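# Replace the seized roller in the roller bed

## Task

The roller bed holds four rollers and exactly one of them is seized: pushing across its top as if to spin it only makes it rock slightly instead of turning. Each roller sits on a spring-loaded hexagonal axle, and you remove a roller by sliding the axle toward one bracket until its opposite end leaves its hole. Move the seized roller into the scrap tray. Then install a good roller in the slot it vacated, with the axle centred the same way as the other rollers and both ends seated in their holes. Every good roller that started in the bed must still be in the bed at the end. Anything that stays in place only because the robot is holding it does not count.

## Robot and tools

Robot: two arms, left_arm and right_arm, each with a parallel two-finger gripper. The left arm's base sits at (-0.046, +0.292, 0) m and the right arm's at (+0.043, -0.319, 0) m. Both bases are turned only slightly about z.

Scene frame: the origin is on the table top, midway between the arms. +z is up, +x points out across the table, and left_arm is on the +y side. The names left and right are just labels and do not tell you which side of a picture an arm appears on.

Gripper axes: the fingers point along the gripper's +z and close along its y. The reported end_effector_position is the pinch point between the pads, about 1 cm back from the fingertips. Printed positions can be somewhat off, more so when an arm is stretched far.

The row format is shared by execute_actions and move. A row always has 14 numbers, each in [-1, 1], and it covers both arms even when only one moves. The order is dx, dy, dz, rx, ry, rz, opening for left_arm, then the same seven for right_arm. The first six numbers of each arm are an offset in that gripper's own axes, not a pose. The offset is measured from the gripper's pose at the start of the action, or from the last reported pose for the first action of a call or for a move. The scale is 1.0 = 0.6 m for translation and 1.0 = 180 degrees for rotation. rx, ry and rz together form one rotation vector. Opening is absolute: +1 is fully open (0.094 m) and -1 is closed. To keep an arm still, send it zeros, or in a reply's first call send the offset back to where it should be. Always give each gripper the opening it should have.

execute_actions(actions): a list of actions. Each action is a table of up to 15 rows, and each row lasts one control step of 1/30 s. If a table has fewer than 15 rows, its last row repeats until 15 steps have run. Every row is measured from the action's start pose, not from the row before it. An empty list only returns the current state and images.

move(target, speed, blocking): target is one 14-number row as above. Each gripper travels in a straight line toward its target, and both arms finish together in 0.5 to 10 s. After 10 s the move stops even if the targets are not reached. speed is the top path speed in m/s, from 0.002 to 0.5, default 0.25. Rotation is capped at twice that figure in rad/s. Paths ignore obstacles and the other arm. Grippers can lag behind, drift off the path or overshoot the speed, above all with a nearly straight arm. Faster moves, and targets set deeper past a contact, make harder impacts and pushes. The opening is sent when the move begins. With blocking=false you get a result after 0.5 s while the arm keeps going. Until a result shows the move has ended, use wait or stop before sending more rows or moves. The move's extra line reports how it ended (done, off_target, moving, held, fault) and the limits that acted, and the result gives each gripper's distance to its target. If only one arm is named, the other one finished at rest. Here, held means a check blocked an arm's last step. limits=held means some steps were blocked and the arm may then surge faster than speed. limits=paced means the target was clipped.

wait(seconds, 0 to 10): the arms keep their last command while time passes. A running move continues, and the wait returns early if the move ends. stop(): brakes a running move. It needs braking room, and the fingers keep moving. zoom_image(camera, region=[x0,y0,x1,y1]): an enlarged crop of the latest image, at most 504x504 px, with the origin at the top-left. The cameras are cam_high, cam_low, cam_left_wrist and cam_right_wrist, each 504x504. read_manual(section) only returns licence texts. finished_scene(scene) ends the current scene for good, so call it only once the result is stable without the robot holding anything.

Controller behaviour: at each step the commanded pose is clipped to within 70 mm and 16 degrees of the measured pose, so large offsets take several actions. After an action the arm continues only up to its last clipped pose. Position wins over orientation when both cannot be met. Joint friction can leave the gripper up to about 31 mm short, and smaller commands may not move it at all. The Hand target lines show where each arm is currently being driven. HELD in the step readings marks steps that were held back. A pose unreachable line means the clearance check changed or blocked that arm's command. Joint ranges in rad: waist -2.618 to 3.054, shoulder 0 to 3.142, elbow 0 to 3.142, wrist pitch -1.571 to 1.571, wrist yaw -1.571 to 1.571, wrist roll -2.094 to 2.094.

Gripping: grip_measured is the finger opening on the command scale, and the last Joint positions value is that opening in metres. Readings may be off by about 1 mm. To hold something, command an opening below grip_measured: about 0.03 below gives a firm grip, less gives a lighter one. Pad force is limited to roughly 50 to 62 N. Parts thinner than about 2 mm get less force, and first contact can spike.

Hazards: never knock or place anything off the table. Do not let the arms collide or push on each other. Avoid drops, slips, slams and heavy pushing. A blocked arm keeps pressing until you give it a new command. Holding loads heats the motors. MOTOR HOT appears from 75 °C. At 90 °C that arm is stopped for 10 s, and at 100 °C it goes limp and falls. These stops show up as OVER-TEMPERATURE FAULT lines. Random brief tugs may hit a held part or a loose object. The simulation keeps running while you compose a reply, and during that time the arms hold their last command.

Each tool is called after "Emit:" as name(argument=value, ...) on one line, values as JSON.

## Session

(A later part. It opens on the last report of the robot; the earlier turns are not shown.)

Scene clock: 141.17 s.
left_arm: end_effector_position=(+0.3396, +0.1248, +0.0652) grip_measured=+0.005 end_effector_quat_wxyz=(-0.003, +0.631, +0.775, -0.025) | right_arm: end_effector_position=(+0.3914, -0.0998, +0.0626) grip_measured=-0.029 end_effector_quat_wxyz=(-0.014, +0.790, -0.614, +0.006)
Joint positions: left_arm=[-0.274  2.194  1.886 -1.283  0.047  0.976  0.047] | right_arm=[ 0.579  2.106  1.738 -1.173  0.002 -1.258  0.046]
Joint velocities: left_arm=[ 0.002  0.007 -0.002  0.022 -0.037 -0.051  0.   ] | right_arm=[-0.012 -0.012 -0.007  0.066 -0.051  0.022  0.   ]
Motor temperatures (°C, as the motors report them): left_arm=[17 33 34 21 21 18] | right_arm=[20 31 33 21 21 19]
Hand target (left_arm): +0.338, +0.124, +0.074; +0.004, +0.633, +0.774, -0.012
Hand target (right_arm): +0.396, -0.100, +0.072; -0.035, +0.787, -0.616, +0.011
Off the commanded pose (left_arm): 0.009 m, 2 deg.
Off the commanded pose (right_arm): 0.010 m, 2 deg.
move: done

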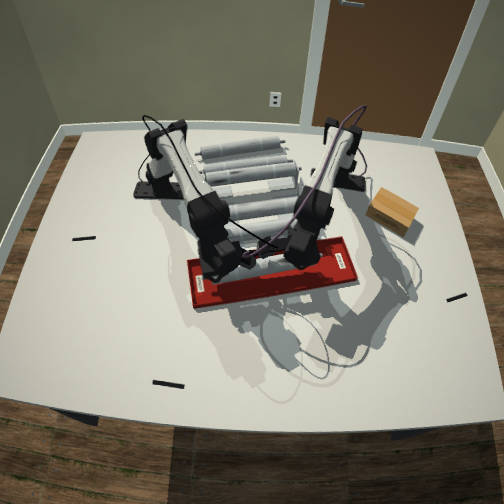

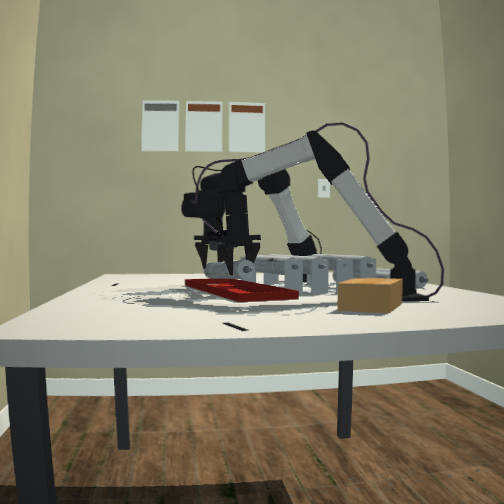

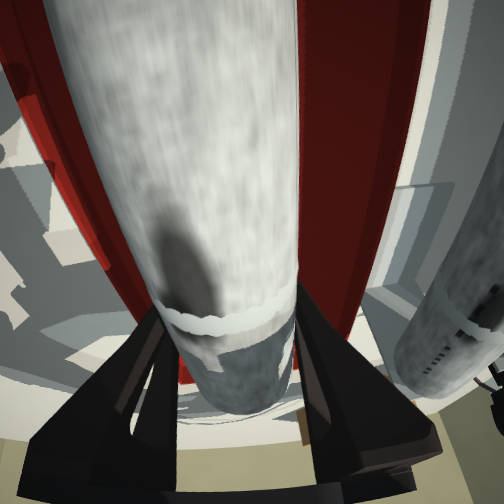

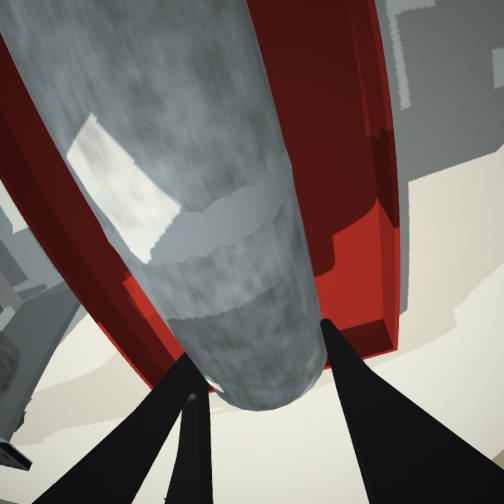

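Emit:
move(target=[0.045,0,0.02,0,0,0,-0.08,-0.045,0,0.02,0,0,0,-0.12], speed=0.04)

Emit:
move(target=[0,0,0,0,0,0,0.5,0,0,0,0,0,0,0.5])

Emit:
move(target=[0,0,-0.15,0,0,0,0.5,0,0,-0.15,0,0,0,0.5], speed=0.1)

Emit:
move(target=[0.0,-0.8,0,0,0,0,0.5,0.0,0.8,0,0,0,0,0.5], speed=0.15)

Scene clock: 146.57 s.
left_arm: end_effector_position=(+0.3302, +0.1445, +0.0437) grip_measured=+0.005 end_effector_quat_wxyz=(-0.014, +0.632, +0.774, -0.035) | right_arm: end_effector_position=(+0.3795, -0.0810, +0.0445) grip_measured=-0.029 end_effector_quat_wxyz=(+0.002, +0.788, -0.616, +0.002)
Joint positions: left_arm=[-0.234  2.166  1.755 -1.208  0.056  1.021  0.047] | right_arm=[ 0.634  2.152  1.738 -1.159  0.005 -1.197  0.046]
Joint velocities: left_arm=[-0.007 -0.002  0.007 -0.037  0.007 -0.037  0.   ] | right_arm=[ 0.012 -0.007 -0.002 -0.022  0.007  0.022 -0.001]
Motor temperatures (°C, as the motors report them): left_arm=[17 37 34 21 21 18] | right_arm=[20 34 33 21 20 19]
Hand target (left_arm): +0.333, +0.151, +0.053; -0.004, +0.631, +0.776, -0.025
Hand target (right_arm): +0.384, -0.074, +0.051; -0.013, +0.789, -0.614, +0.006
Off the commanded pose (left_arm): 0.011 m, 2 deg.
Off the commanded pose (right_arm): 0.011 m, 2 deg.
move: off_target (left_arm, right_arm)

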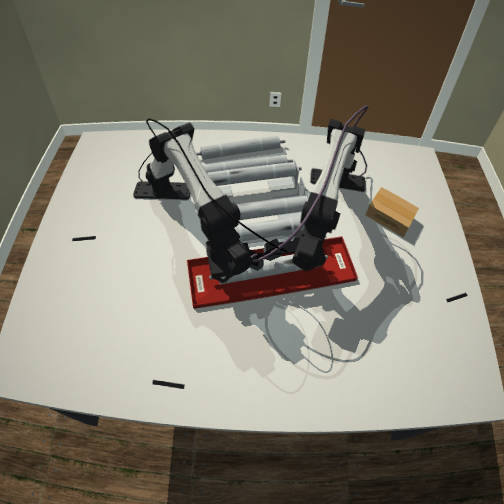

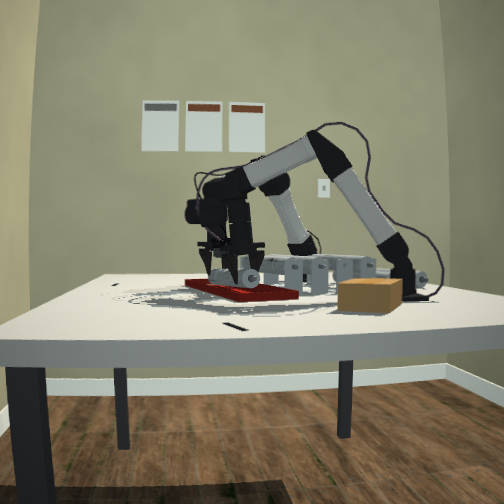

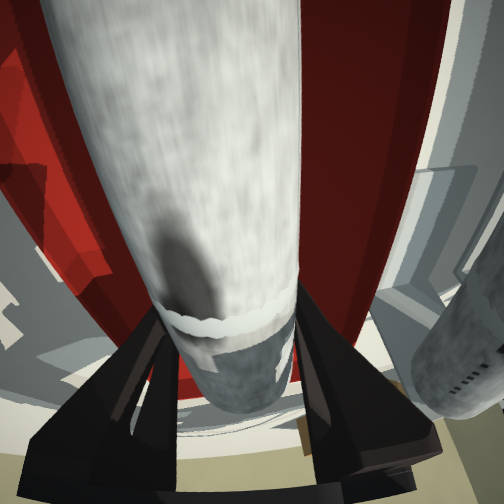

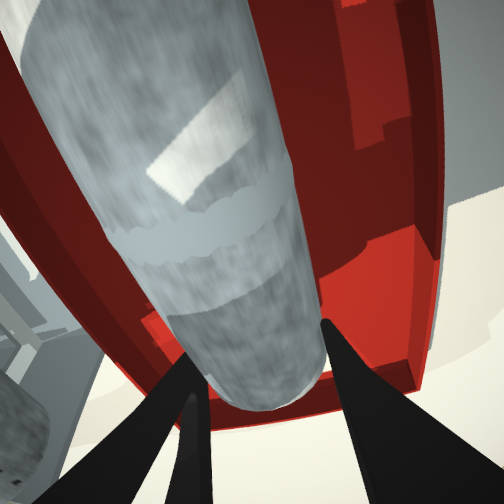

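Scene clock: 147.07 s.
left_arm: end_effector_position=(+0.3302, +0.1445, +0.0437) grip_measured=+0.499 end_effector_quat_wxyz=(-0.014, +0.633, +0.774, -0.035) | right_arm: end_effector_position=(+0.3795, -0.0810, +0.0445) grip_measured=+0.498 end_effector_quat_wxyz=(+0.002, +0.788, -0.616, +0.002)
Joint positions: left_arm=[-0.234  2.166  1.755 -1.208  0.056  1.022  0.07 ] | right_arm=[ 0.634  2.152  1.738 -1.159  0.005 -1.197  0.07 ]
Joint velocities: left_arm=[-0.022  0.017  0.002 -0.007 -0.051  0.007  0.   ] | right_arm=[-0.012 -0.007  0.002 -0.037 -0.037 -0.007 -0.001]
Motor temperatures (°C, as the motors report them): left_arm=[17 37 34 21 21 18] | right_arm=[20 34 33 21 20 19]
Hand target (left_arm): +0.330, +0.144, +0.044; -0.014, +0.633, +0.774, -0.035
Hand target (right_arm): +0.380, -0.081, +0.045; +0.002, +0.788, -0.616, +0.002
Off the commanded pose (left_arm): 0.000 m, 0 deg.
Off the commanded pose (right_arm): 0.000 m, 0 deg.
move: done

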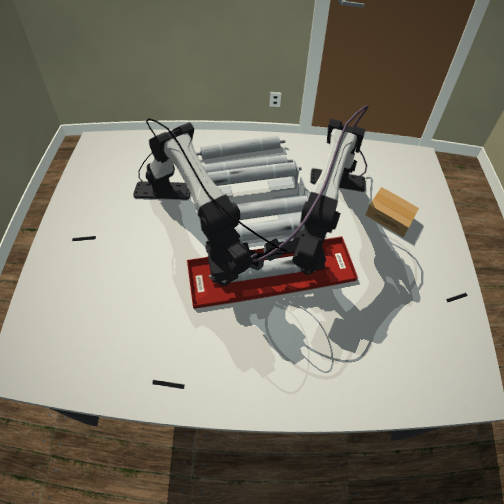

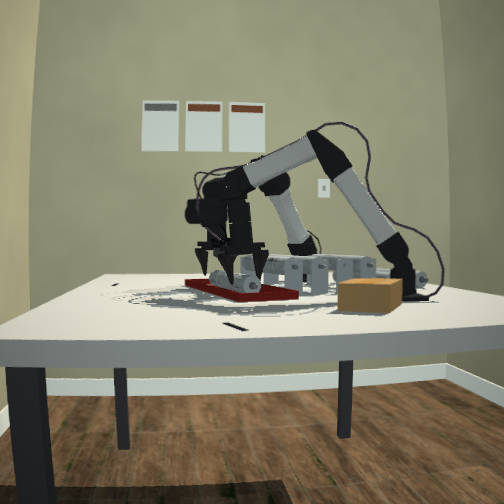

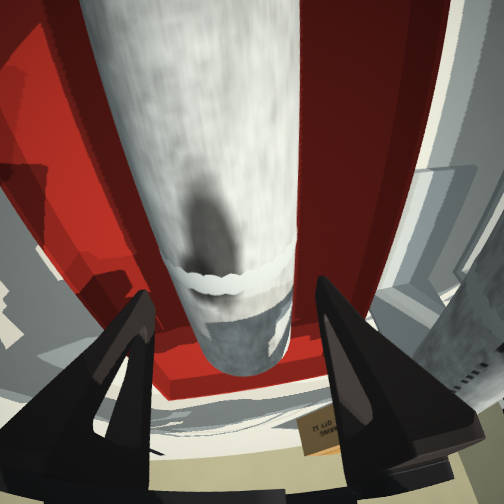

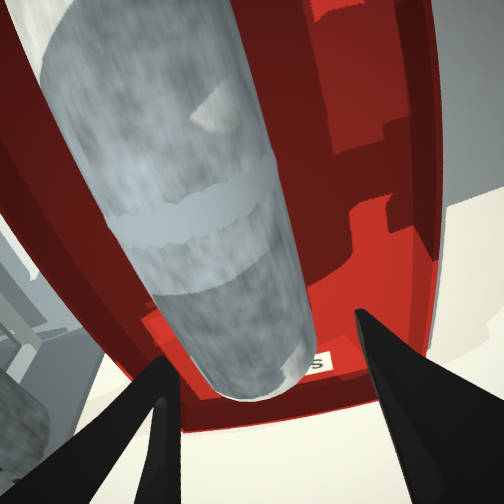

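Scene clock: 148.53 s.
left_arm: end_effector_position=(+0.3374, +0.1422, +0.1356) grip_measured=+0.499 end_effector_quat_wxyz=(+0.003, +0.633, +0.774, -0.029) | right_arm: end_effector_position=(+0.3817, -0.0804, +0.1375) grip_measured=+0.498 end_effector_quat_wxyz=(-0.008, +0.788, -0.616, +0.007)
Joint positions: left_arm=[-0.233  2.166  2.123 -1.541  0.056  1.022  0.07 ] | right_arm=[ 0.634  2.141  2.09  -1.501  0.01  -1.197  0.07 ]
Joint velocities: left_arm=[-0.002 -0.002 -0.002 -0.022 -0.022  0.037  0.001] | right_arm=[-0.002  0.012 -0.007 -0.037 -0.081 -0.007  0.   ]
Motor temperatures (°C, as the motors report them): left_arm=[17 37 34 21 21 18] | right_arm=[20 35 33 21 20 19]
Hand target (left_arm): +0.337, +0.147, +0.133; -0.006, +0.633, +0.774, -0.032
Hand target (right_arm): +0.379, -0.079, +0.135; +0.001, +0.788, -0.616, +0.002
Off the commanded pose (left_arm): 0.006 m, 2 deg.
Off the commanded pose (right_arm): 0.004 m, 1 deg.
joint sent to its limit (left arm) — the command would take joint 4 (wrist pitch) past its lower limit, so that joint was sent only as far as its limit.
move: done

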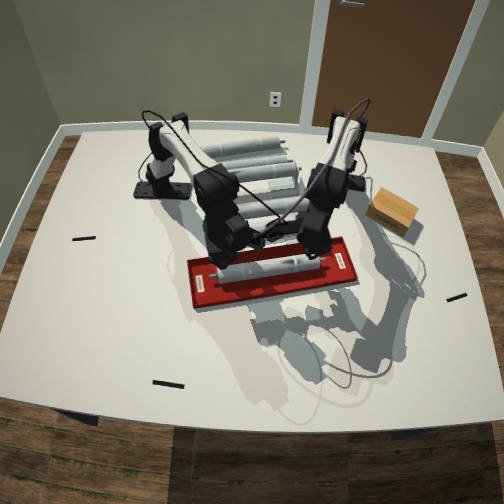

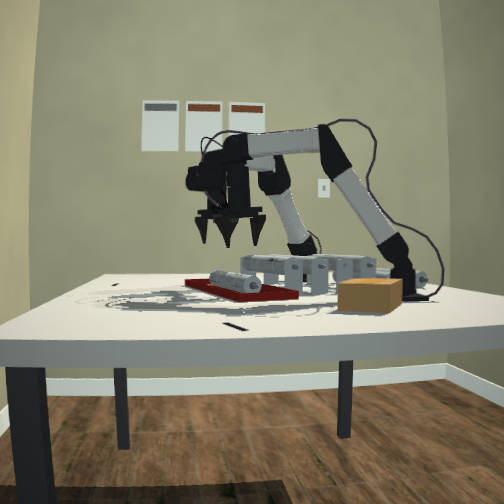

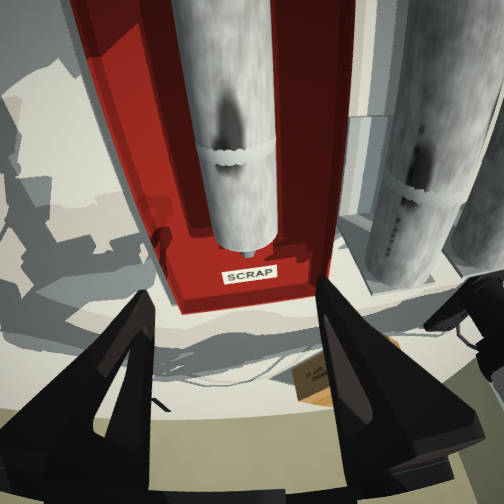

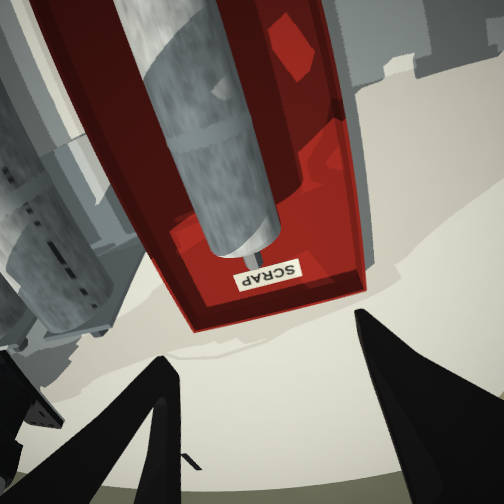

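Scene clock: 152.37 s.
left_arm: end_effector_position=(-0.1377, +0.0470, +0.1637) grip_measured=+0.499 end_effector_quat_wxyz=(-0.014, +0.634, +0.772, -0.043) | right_arm: end_effector_position=(-0.0734, -0.2159, +0.1185) grip_measured=+0.498 end_effector_quat_wxyz=(+0.005, +0.788, -0.615, +0.032)
Joint positions: left_arm=[-1.772  1.474  1.363 -1.39   0.057 -0.516  0.07 ] | right_arm=[ 2.424  1.179  0.964 -1.421 -0.005  0.592  0.07 ]
Joint velocities: left_arm=[ 0.002 -0.002 -0.002  0.022 -0.081  0.007  0.001] | right_arm=[-0.027  0.017 -0.007 -0.022 -0.022  0.095 -0.   ]
Motor temperatures (°C, as the motors report them): left_arm=[17 37 34 21 21 18] | right_arm=[20 34 33 21 20 19]
Hand target (left_arm): -0.140, +0.043, +0.163; -0.010, +0.633, +0.773, -0.040
Hand target (right_arm): -0.081, -0.209, +0.123; +0.000, +0.788, -0.616, +0.017
Off the commanded pose (left_arm): 0.010 m, 3 deg.
Off the commanded pose (right_arm): 0.024 m, 3 deg.
move: off_target (left_arm, right_arm)

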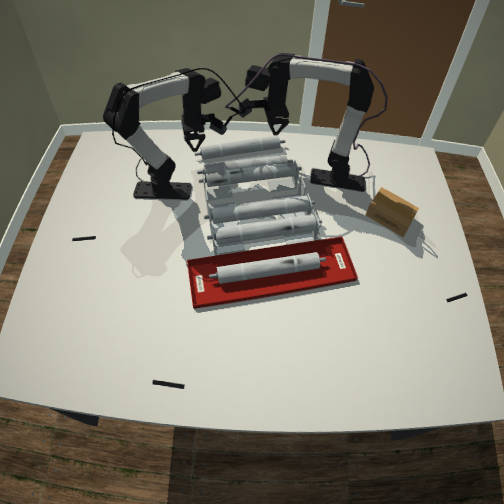

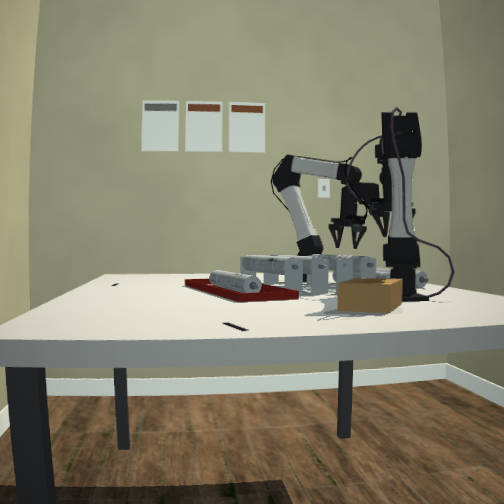

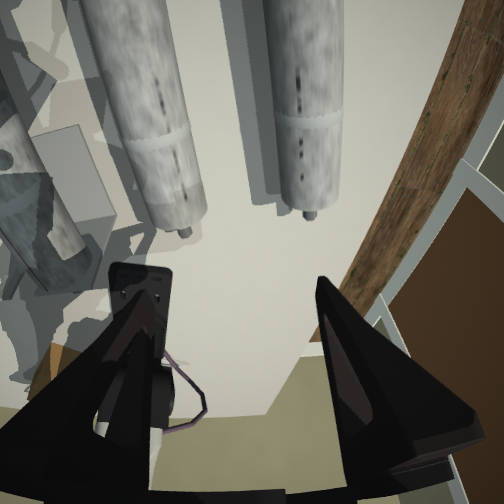

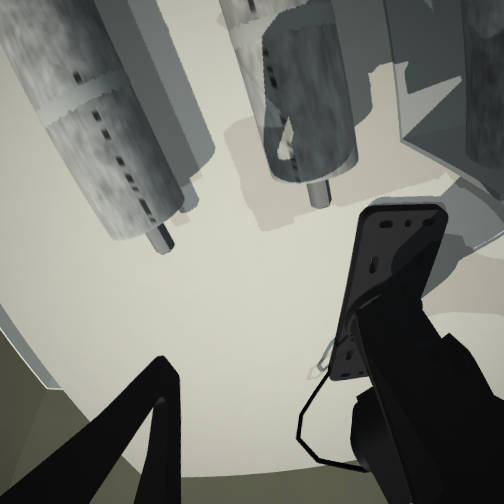

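Emit:
move(target=[0.04,0.085,0.12,-0.02,0.015,0,0.5,-0.09,-0.06,0.04,0,-0.015,0,0.5], speed=0.06)

Scene clock: 156.17 s.
left_arm: end_effector_position=(-0.1017, +0.0761, +0.0897) grip_measured=+0.499 end_effector_quat_wxyz=(-0.018, +0.635, +0.773, -0.003) | right_arm: end_effector_position=(-0.0551, -0.1546, +0.1026) grip_measured=+0.498 end_effector_quat_wxyz=(-0.010, +0.788, -0.615, -0.001)
Joint positions: left_arm=[-1.678  1.407  1.013 -1.189  0.034 -0.419  0.07 ] | right_arm=[ 2.139  1.254  0.951 -1.259  0.019  0.306  0.07 ]
Joint velocities: left_arm=[-0.022 -0.002 -0.002 -0.007 -0.066  0.007  0.001] | right_arm=[-0.007 -0.017 -0.007  0.022  0.007  0.037  0.001]
Motor temperatures (°C, as the motors report them): left_arm=[17 36 33 21 21 18] | right_arm=[20 33 33 21 20 19]
Hand target (left_arm): -0.097, +0.078, +0.088; -0.011, +0.635, +0.773, -0.003
Hand target (right_arm): -0.052, -0.155, +0.094; -0.009, +0.788, -0.615, +0.011
Off the commanded pose (left_arm): 0.005 m, 1 deg.
Off the commanded pose (right_arm): 0.011 m, 2 deg.
move: off_target (right_arm)

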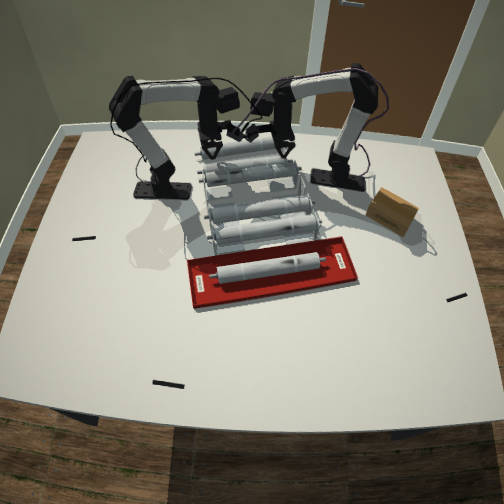

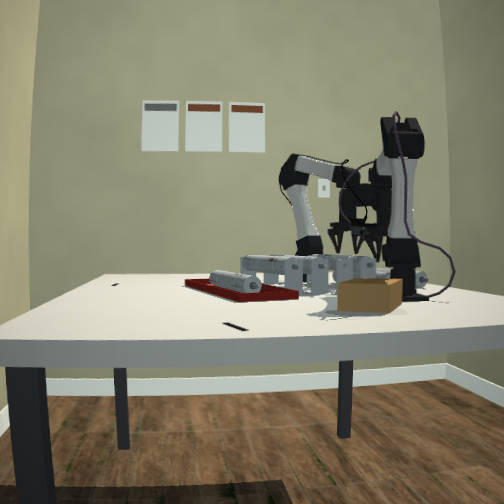

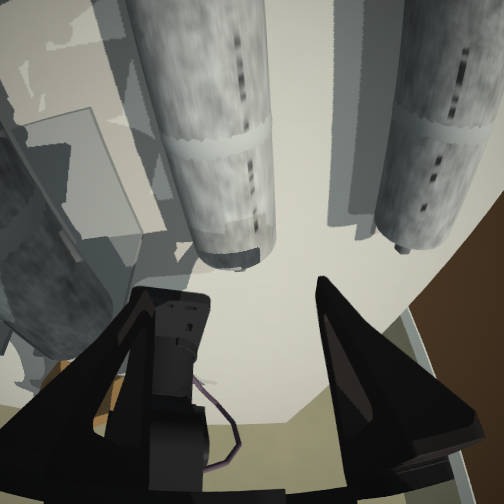

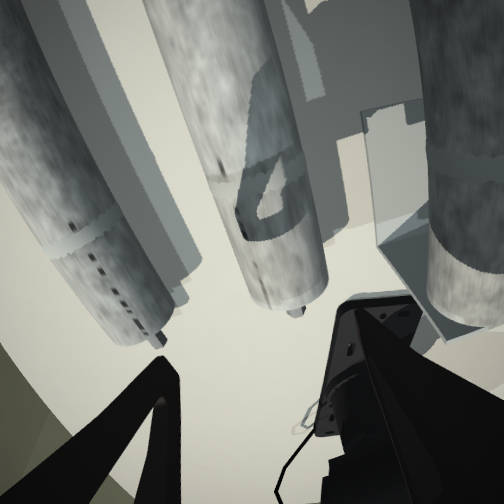

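Emit:
move(target=[-0.02,0.005,0.11,0,0,0,0.5,0.03,-0.035,0.135,0,0,0,0.5], speed=0.05)

Emit:
move(target=[0,0,0,0,0,0,-0.08,0,0,0,0,0,0,-0.08])

Emit:
move(target=[0,0,-0.18,0,0,0,-0.08,0,0,-0.18,0,0,0,-0.08], speed=0.06)

Scene clock: 161.37 s.
left_arm: end_effector_position=(-0.1016, +0.0618, +0.0323) grip_measured=+0.499 end_effector_quat_wxyz=(-0.011, +0.635, +0.772, -0.015) | right_arm: end_effector_position=(-0.0311, -0.1623, +0.0278) grip_measured=+0.498 end_effector_quat_wxyz=(-0.011, +0.789, -0.614, -0.002)
Joint positions: left_arm=[-1.664  1.498  0.856 -0.911  0.034 -0.405  0.07 ] | right_arm=[ 2.042  1.24   0.637 -0.954  0.018  0.208  0.07 ]
Joint velocities: left_arm=[ 0.027 -0.002 -0.022  0.007  0.037 -0.022 -0.   ] | right_arm=[ 0.007 -0.002 -0.007  0.081  0.022 -0.066 -0.   ]
Motor temperatures (°C, as the motors report them): left_arm=[17 35 33 21 21 18] | right_arm=[20 32 32 21 20 19]
Hand target (left_arm): -0.098, +0.067, +0.023; -0.018, +0.634, +0.773, -0.003
Hand target (right_arm): -0.028, -0.165, +0.022; -0.010, +0.788, -0.615, -0.001
Off the commanded pose (left_arm): 0.010 m, 2 deg.
Off the commanded pose (right_arm): 0.007 m, 0 deg.
move: done

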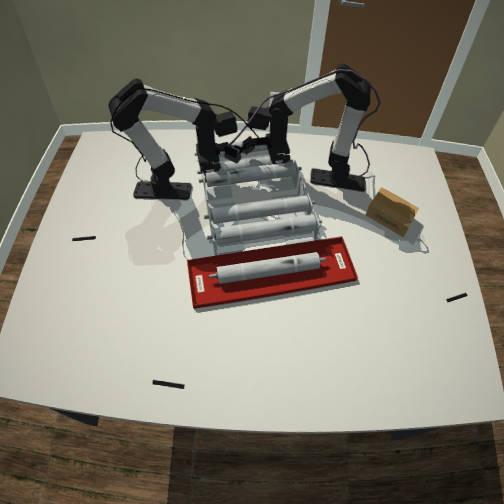

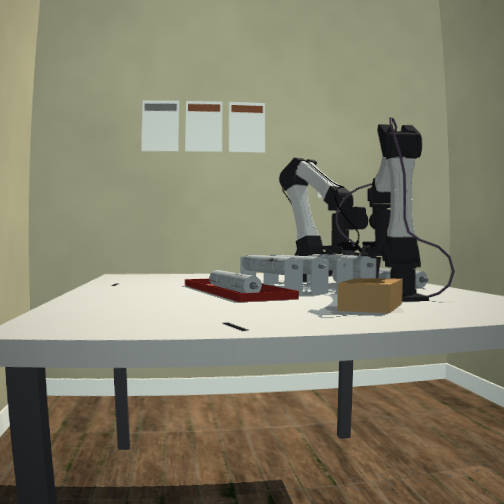

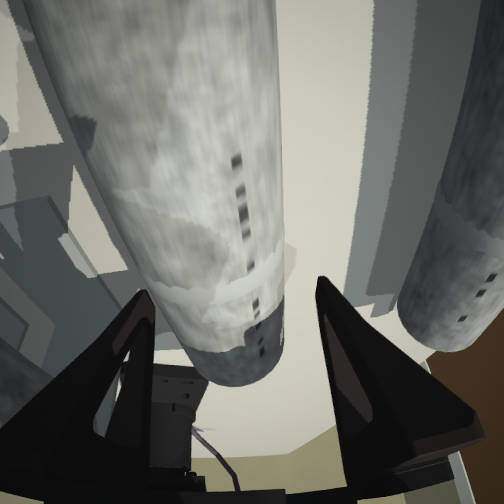

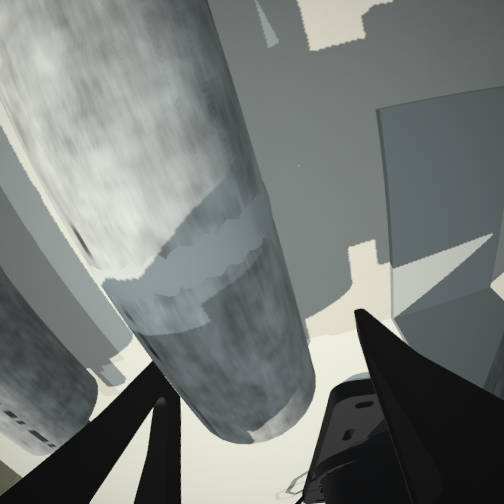

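Scene clock: 161.87 s.
left_arm: end_effector_position=(-0.1006, +0.0621, +0.0323) grip_measured=+0.004 end_effector_quat_wxyz=(-0.010, +0.633, +0.774, -0.013) | right_arm: end_effector_position=(-0.0320, -0.1627, +0.0278) grip_measured=+0.014 end_effector_quat_wxyz=(-0.008, +0.789, -0.614, -0.003)
Joint positions: left_arm=[-1.664  1.498  0.856 -0.913  0.029 -0.41   0.047] | right_arm=[ 2.043  1.24   0.637 -0.954  0.012  0.207  0.048]
Joint velocities: left_arm=[ 0.007  0.012  0.012  0.037  0.125  0.007 -0.   ] | right_arm=[ 0.002  0.007 -0.002  0.037 -0.007  0.066  0.   ]
Motor temperatures (°C, as the motors report them): left_arm=[17 35 33 21 21 18] | right_arm=[20 32 32 21 20 19]
Hand target (left_arm): -0.102, +0.062, +0.032; -0.011, +0.635, +0.772, -0.015
Hand target (right_arm): -0.031, -0.162, +0.028; -0.011, +0.789, -0.614, -0.002
Off the commanded pose (left_arm): 0.001 m, 0 deg.
Off the commanded pose (right_arm): 0.001 m, 0 deg.
move: done

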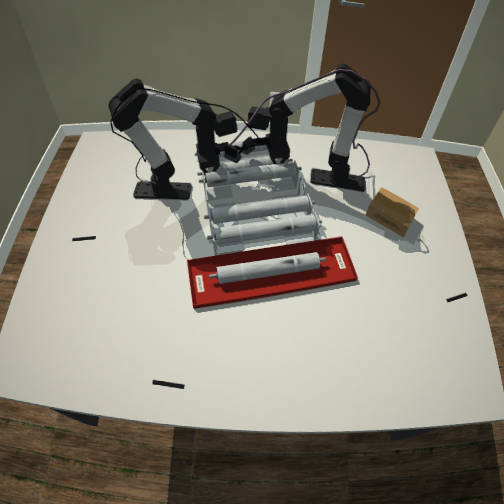

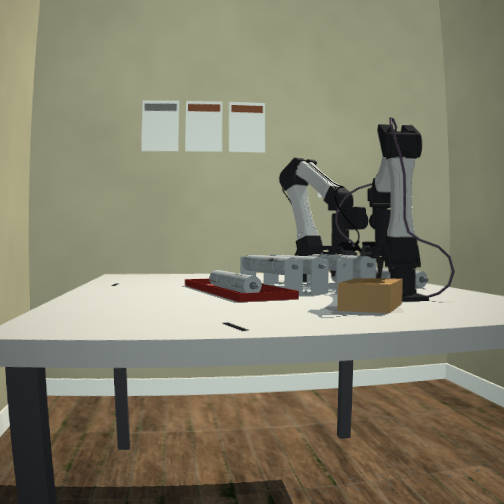

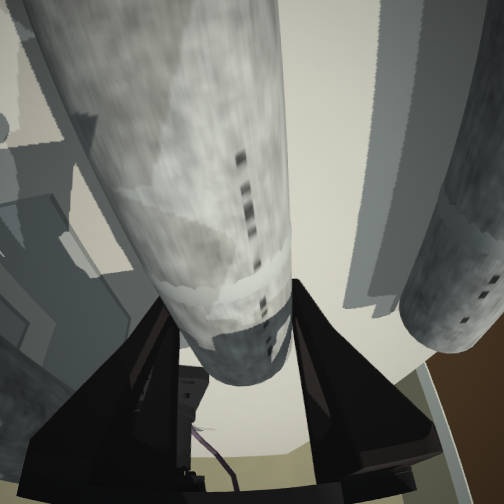

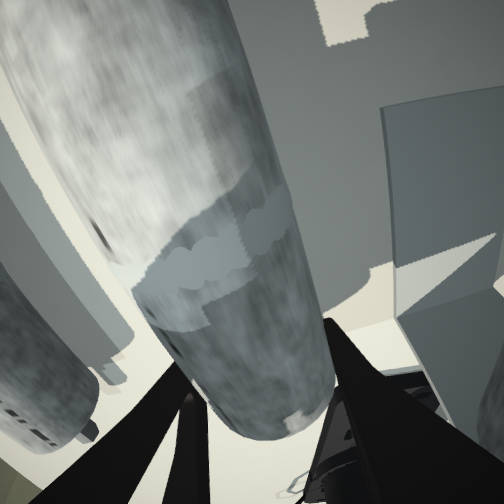

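Scene clock: 163.97 s.
left_arm: end_effector_position=(-0.1008, +0.0612, +0.1282) grip_measured=+0.004 end_effector_quat_wxyz=(-0.014, +0.632, +0.774, -0.004) | right_arm: end_effector_position=(-0.0331, -0.1643, +0.1249) grip_measured=+0.014 end_effector_quat_wxyz=(-0.004, +0.789, -0.614, +0.006)
Joint positions: left_arm=[-1.664  1.444  1.199 -1.331  0.029 -0.411  0.047] | right_arm=[ 2.053  1.191  0.999 -1.385  0.012  0.218  0.048]
Joint velocities: left_arm=[-0.017 -0.017  0.007 -0.037 -0.022 -0.081 -0.001] | right_arm=[ 0.002  0.007 -0.012  0.037  0.007 -0.051  0.   ]
Motor temperatures (°C, as the motors report them): left_arm=[17 35 33 21 21 18] | right_arm=[20 31 33 21 20 19]
Hand target (left_arm): -0.098, +0.062, +0.140; -0.009, +0.633, +0.774, -0.014
Hand target (right_arm): -0.034, -0.165, +0.135; -0.008, +0.789, -0.614, -0.003
Off the commanded pose (left_arm): 0.013 m, 1 deg.
Off the commanded pose (right_arm): 0.011 m, 1 deg.
move: off_target (left_arm, right_arm)

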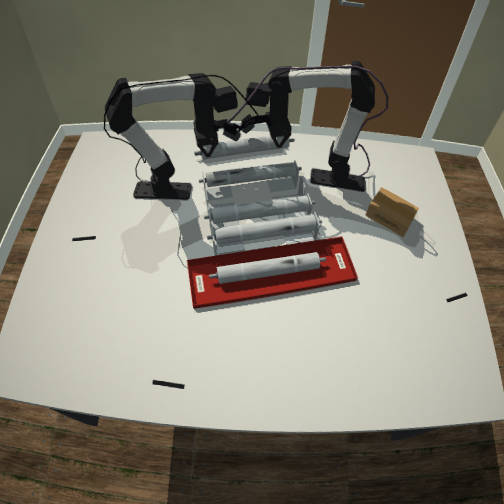

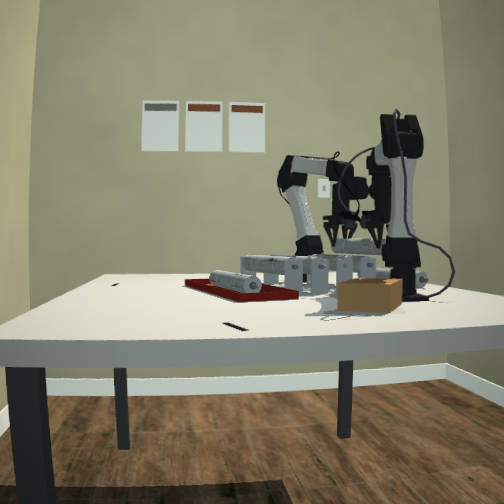

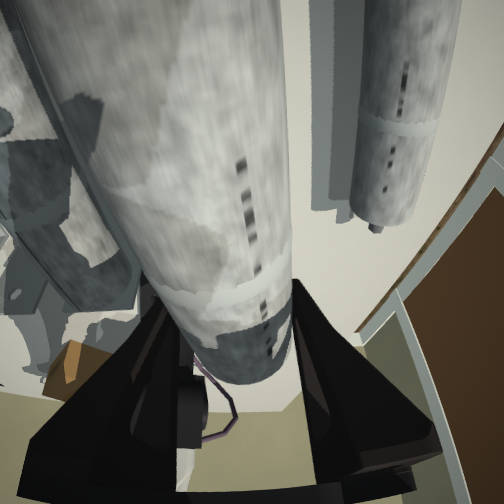

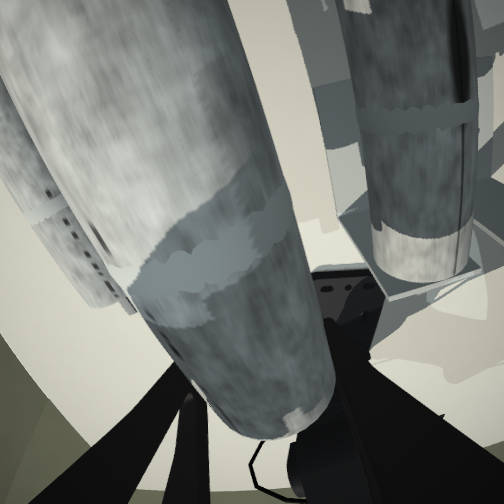

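Emit:
move(target=[0.075,0.3,-0.02,0,0,0,-0.08,-0.06,-0.28,-0.02,0,0,0,-0.08], speed=0.06)

Emit:
move(target=[-0.01,0,0,0,0,0,-0.08,0,0,0.1,0,0,0,-0.08], speed=0.03)

Scene clock: 171.13 s.
left_arm: end_effector_position=(+0.0664, +0.1379, +0.1341) grip_measured=+0.003 end_effector_quat_wxyz=(-0.011, +0.646, +0.763, -0.004) | right_arm: end_effector_position=(+0.1177, -0.0880, +0.1345) grip_measured=+0.014 end_effector_quat_wxyz=(-0.000, +0.777, -0.630, +0.003)
Joint positions: left_arm=[-0.812  1.279  1.093 -1.403  0.013  0.477  0.047] | right_arm=[ 1.276  1.463  1.24  -1.35   0.005 -0.519  0.048]
Joint velocities: left_arm=[-0.002  0.002  0.012  0.066  0.037  0.022 -0.   ] | right_arm=[-0.002 -0.007  0.012 -0.037  0.007 -0.051  0.001]
Motor temperatures (°C, as the motors report them): left_arm=[17 35 34 21 21 18] | right_arm=[20 30 33 20 20 19]
Hand target (left_arm): +0.071, +0.142, +0.140; -0.006, +0.632, +0.775, +0.001
Hand target (right_arm): +0.119, -0.084, +0.141; -0.008, +0.789, -0.615, +0.001
Off the commanded pose (left_arm): 0.004 m, 2 deg.
Off the commanded pose (right_arm): 0.005 m, 2 deg.
move: done

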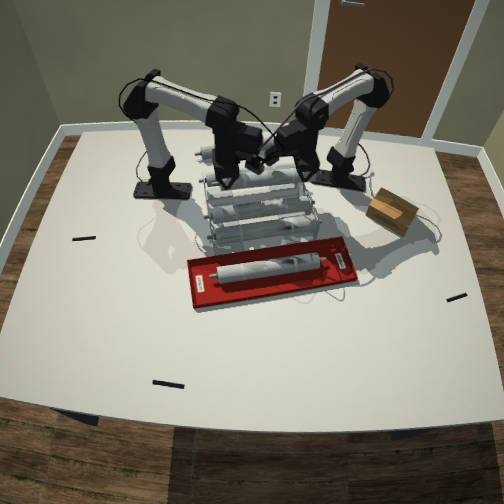

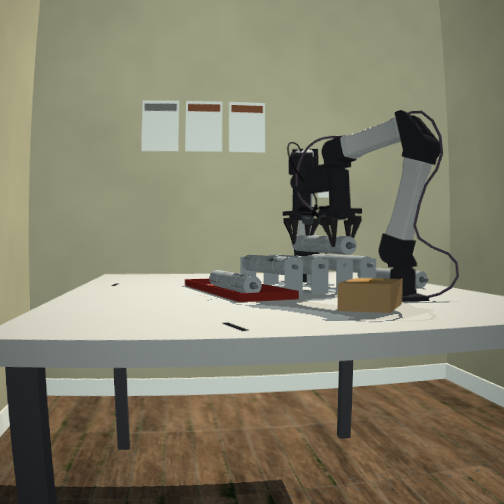

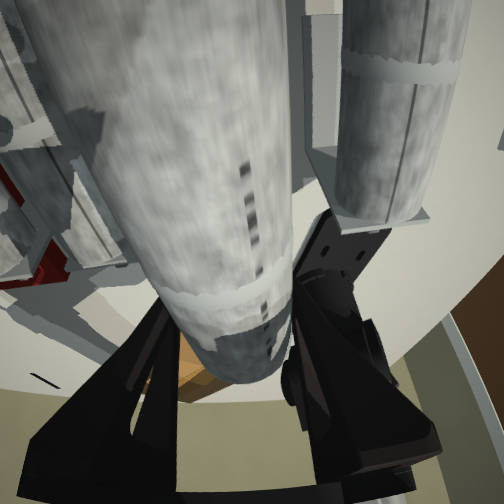

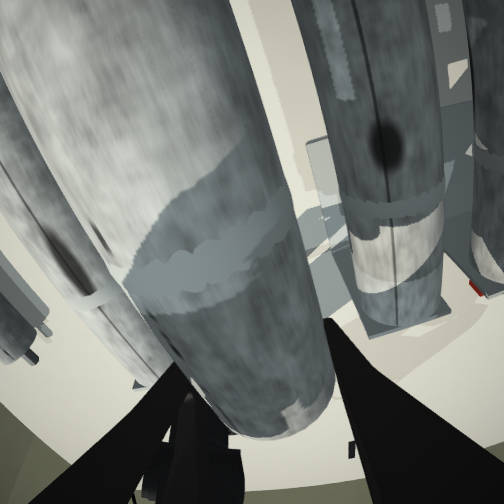

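Scene clock: 173.47 s.
left_arm: end_effector_position=(+0.0663, +0.1380, +0.1315) grip_measured=+0.002 end_effector_quat_wxyz=(-0.019, +0.641, +0.768, -0.002) | right_arm: end_effector_position=(+0.1176, -0.0836, +0.0827) grip_measured=+0.014 end_effector_quat_wxyz=(-0.011, +0.776, -0.631, -0.006)
Joint positions: left_arm=[-0.812  1.295  1.093 -1.405  0.013  0.462  0.047] | right_arm=[ 1.276  1.47   1.04  -1.115 -0.003 -0.515  0.048]
Joint velocities: left_arm=[-0.012  0.007 -0.007 -0.022 -0.022  0.051  0.   ] | right_arm=[-0.012 -0.007 -0.002 -0.007 -0.022 -0.007 -0.001]
Motor temperatures (°C, as the motors report them): left_arm=[17 34 34 21 21 18] | right_arm=[20 30 33 20 20 19]
Hand target (left_arm): +0.067, +0.132, +0.134; -0.011, +0.646, +0.763, -0.005
Hand target (right_arm): +0.118, -0.089, +0.075; -0.000, +0.777, -0.630, +0.002
Off the commanded pose (left_arm): 0.007 m, 1 deg.
Off the commanded pose (right_arm): 0.009 m, 2 deg.
move: done

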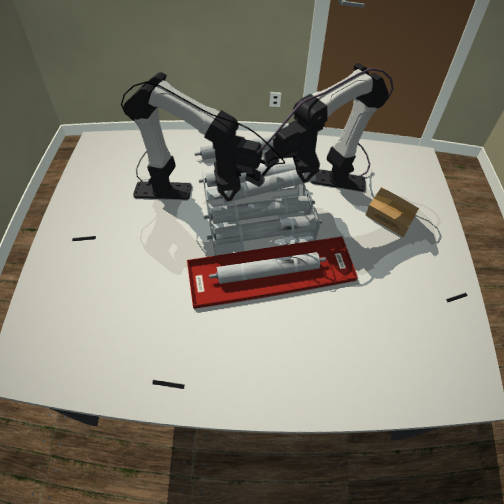

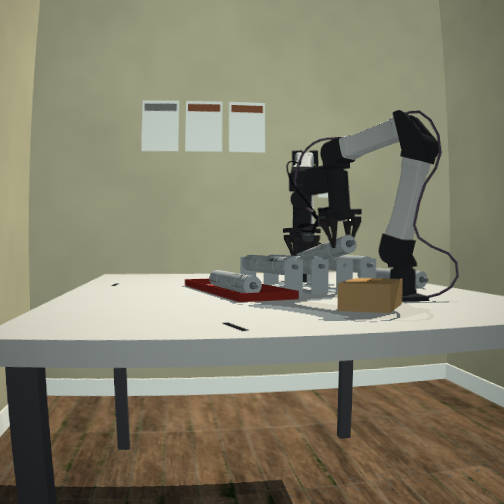

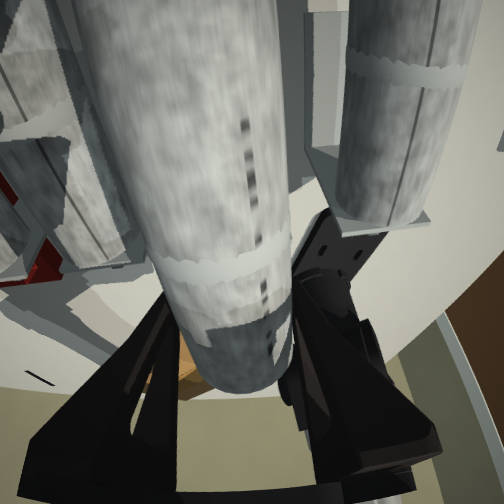

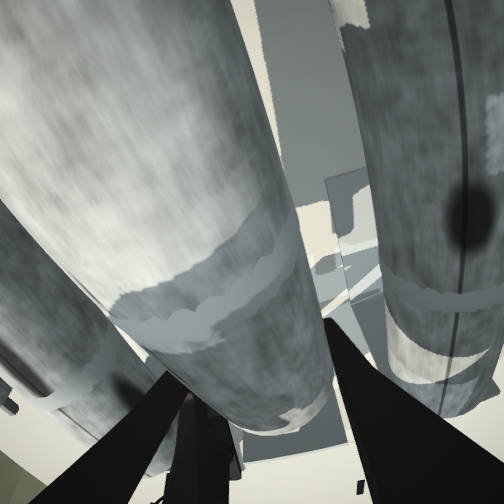

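Emit:
move(target=[-0.055,-0.015,0.03,0,0,0,-0.08,0.05,0.015,0.065,0,0,0,-0.08], speed=0.03)

Scene clock: 176.90 s.
left_arm: end_effector_position=(+0.0636, +0.1103, +0.1142) grip_measured=+0.001 end_effector_quat_wxyz=(-0.022, +0.635, +0.772, +0.000) | right_arm: end_effector_position=(+0.1161, -0.1064, +0.0453) grip_measured=+0.014 end_effector_quat_wxyz=(-0.017, +0.777, -0.630, -0.010)
Joint positions: left_arm=[-0.899  1.385  1.093 -1.321  0.014  0.361  0.047] | right_arm=[ 1.249  1.411  0.835 -0.957 -0.007 -0.546  0.048]
Joint velocities: left_arm=[-0.012  0.007 -0.007  0.081  0.022  0.007 -0.001] | right_arm=[-0.012  0.002 -0.002 -0.022 -0.037  0.022  0.   ]
Motor temperatures (°C, as the motors report them): left_arm=[17 34 34 21 21 18] | right_arm=[20 30 33 20 20 19]
Hand target (left_arm): +0.062, +0.104, +0.112; -0.020, +0.641, +0.768, -0.003
Hand target (right_arm): +0.116, -0.114, +0.043; -0.011, +0.776, -0.631, -0.006
Off the commanded pose (left_arm): 0.006 m, 1 deg.
Off the commanded pose (right_arm): 0.008 m, 1 deg.
move: done

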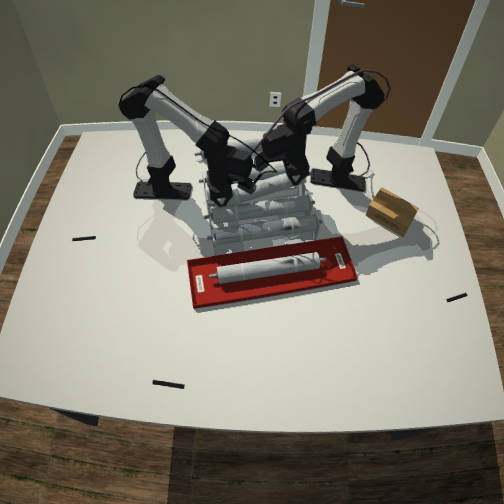

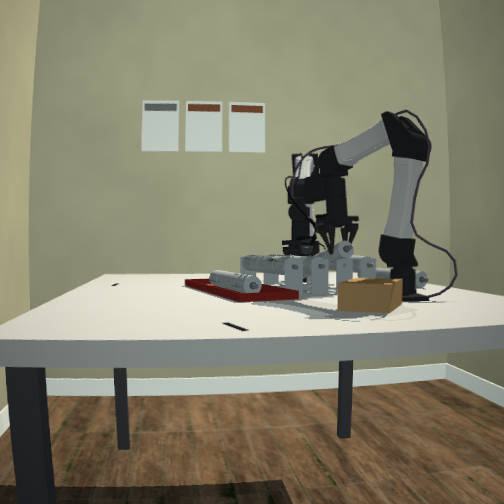

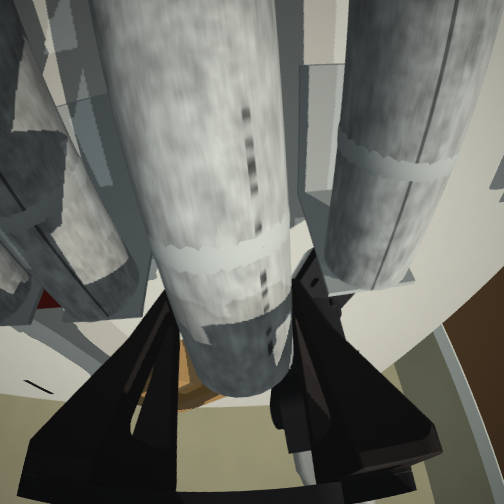

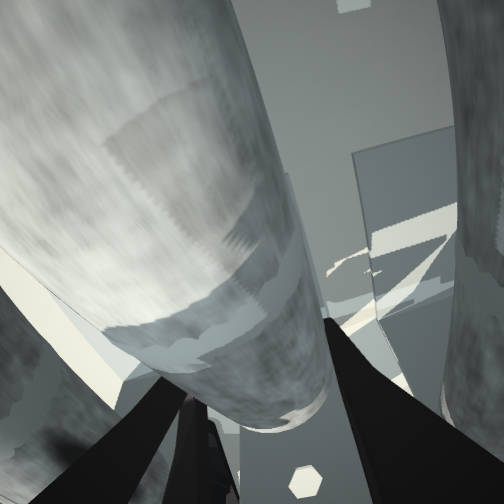

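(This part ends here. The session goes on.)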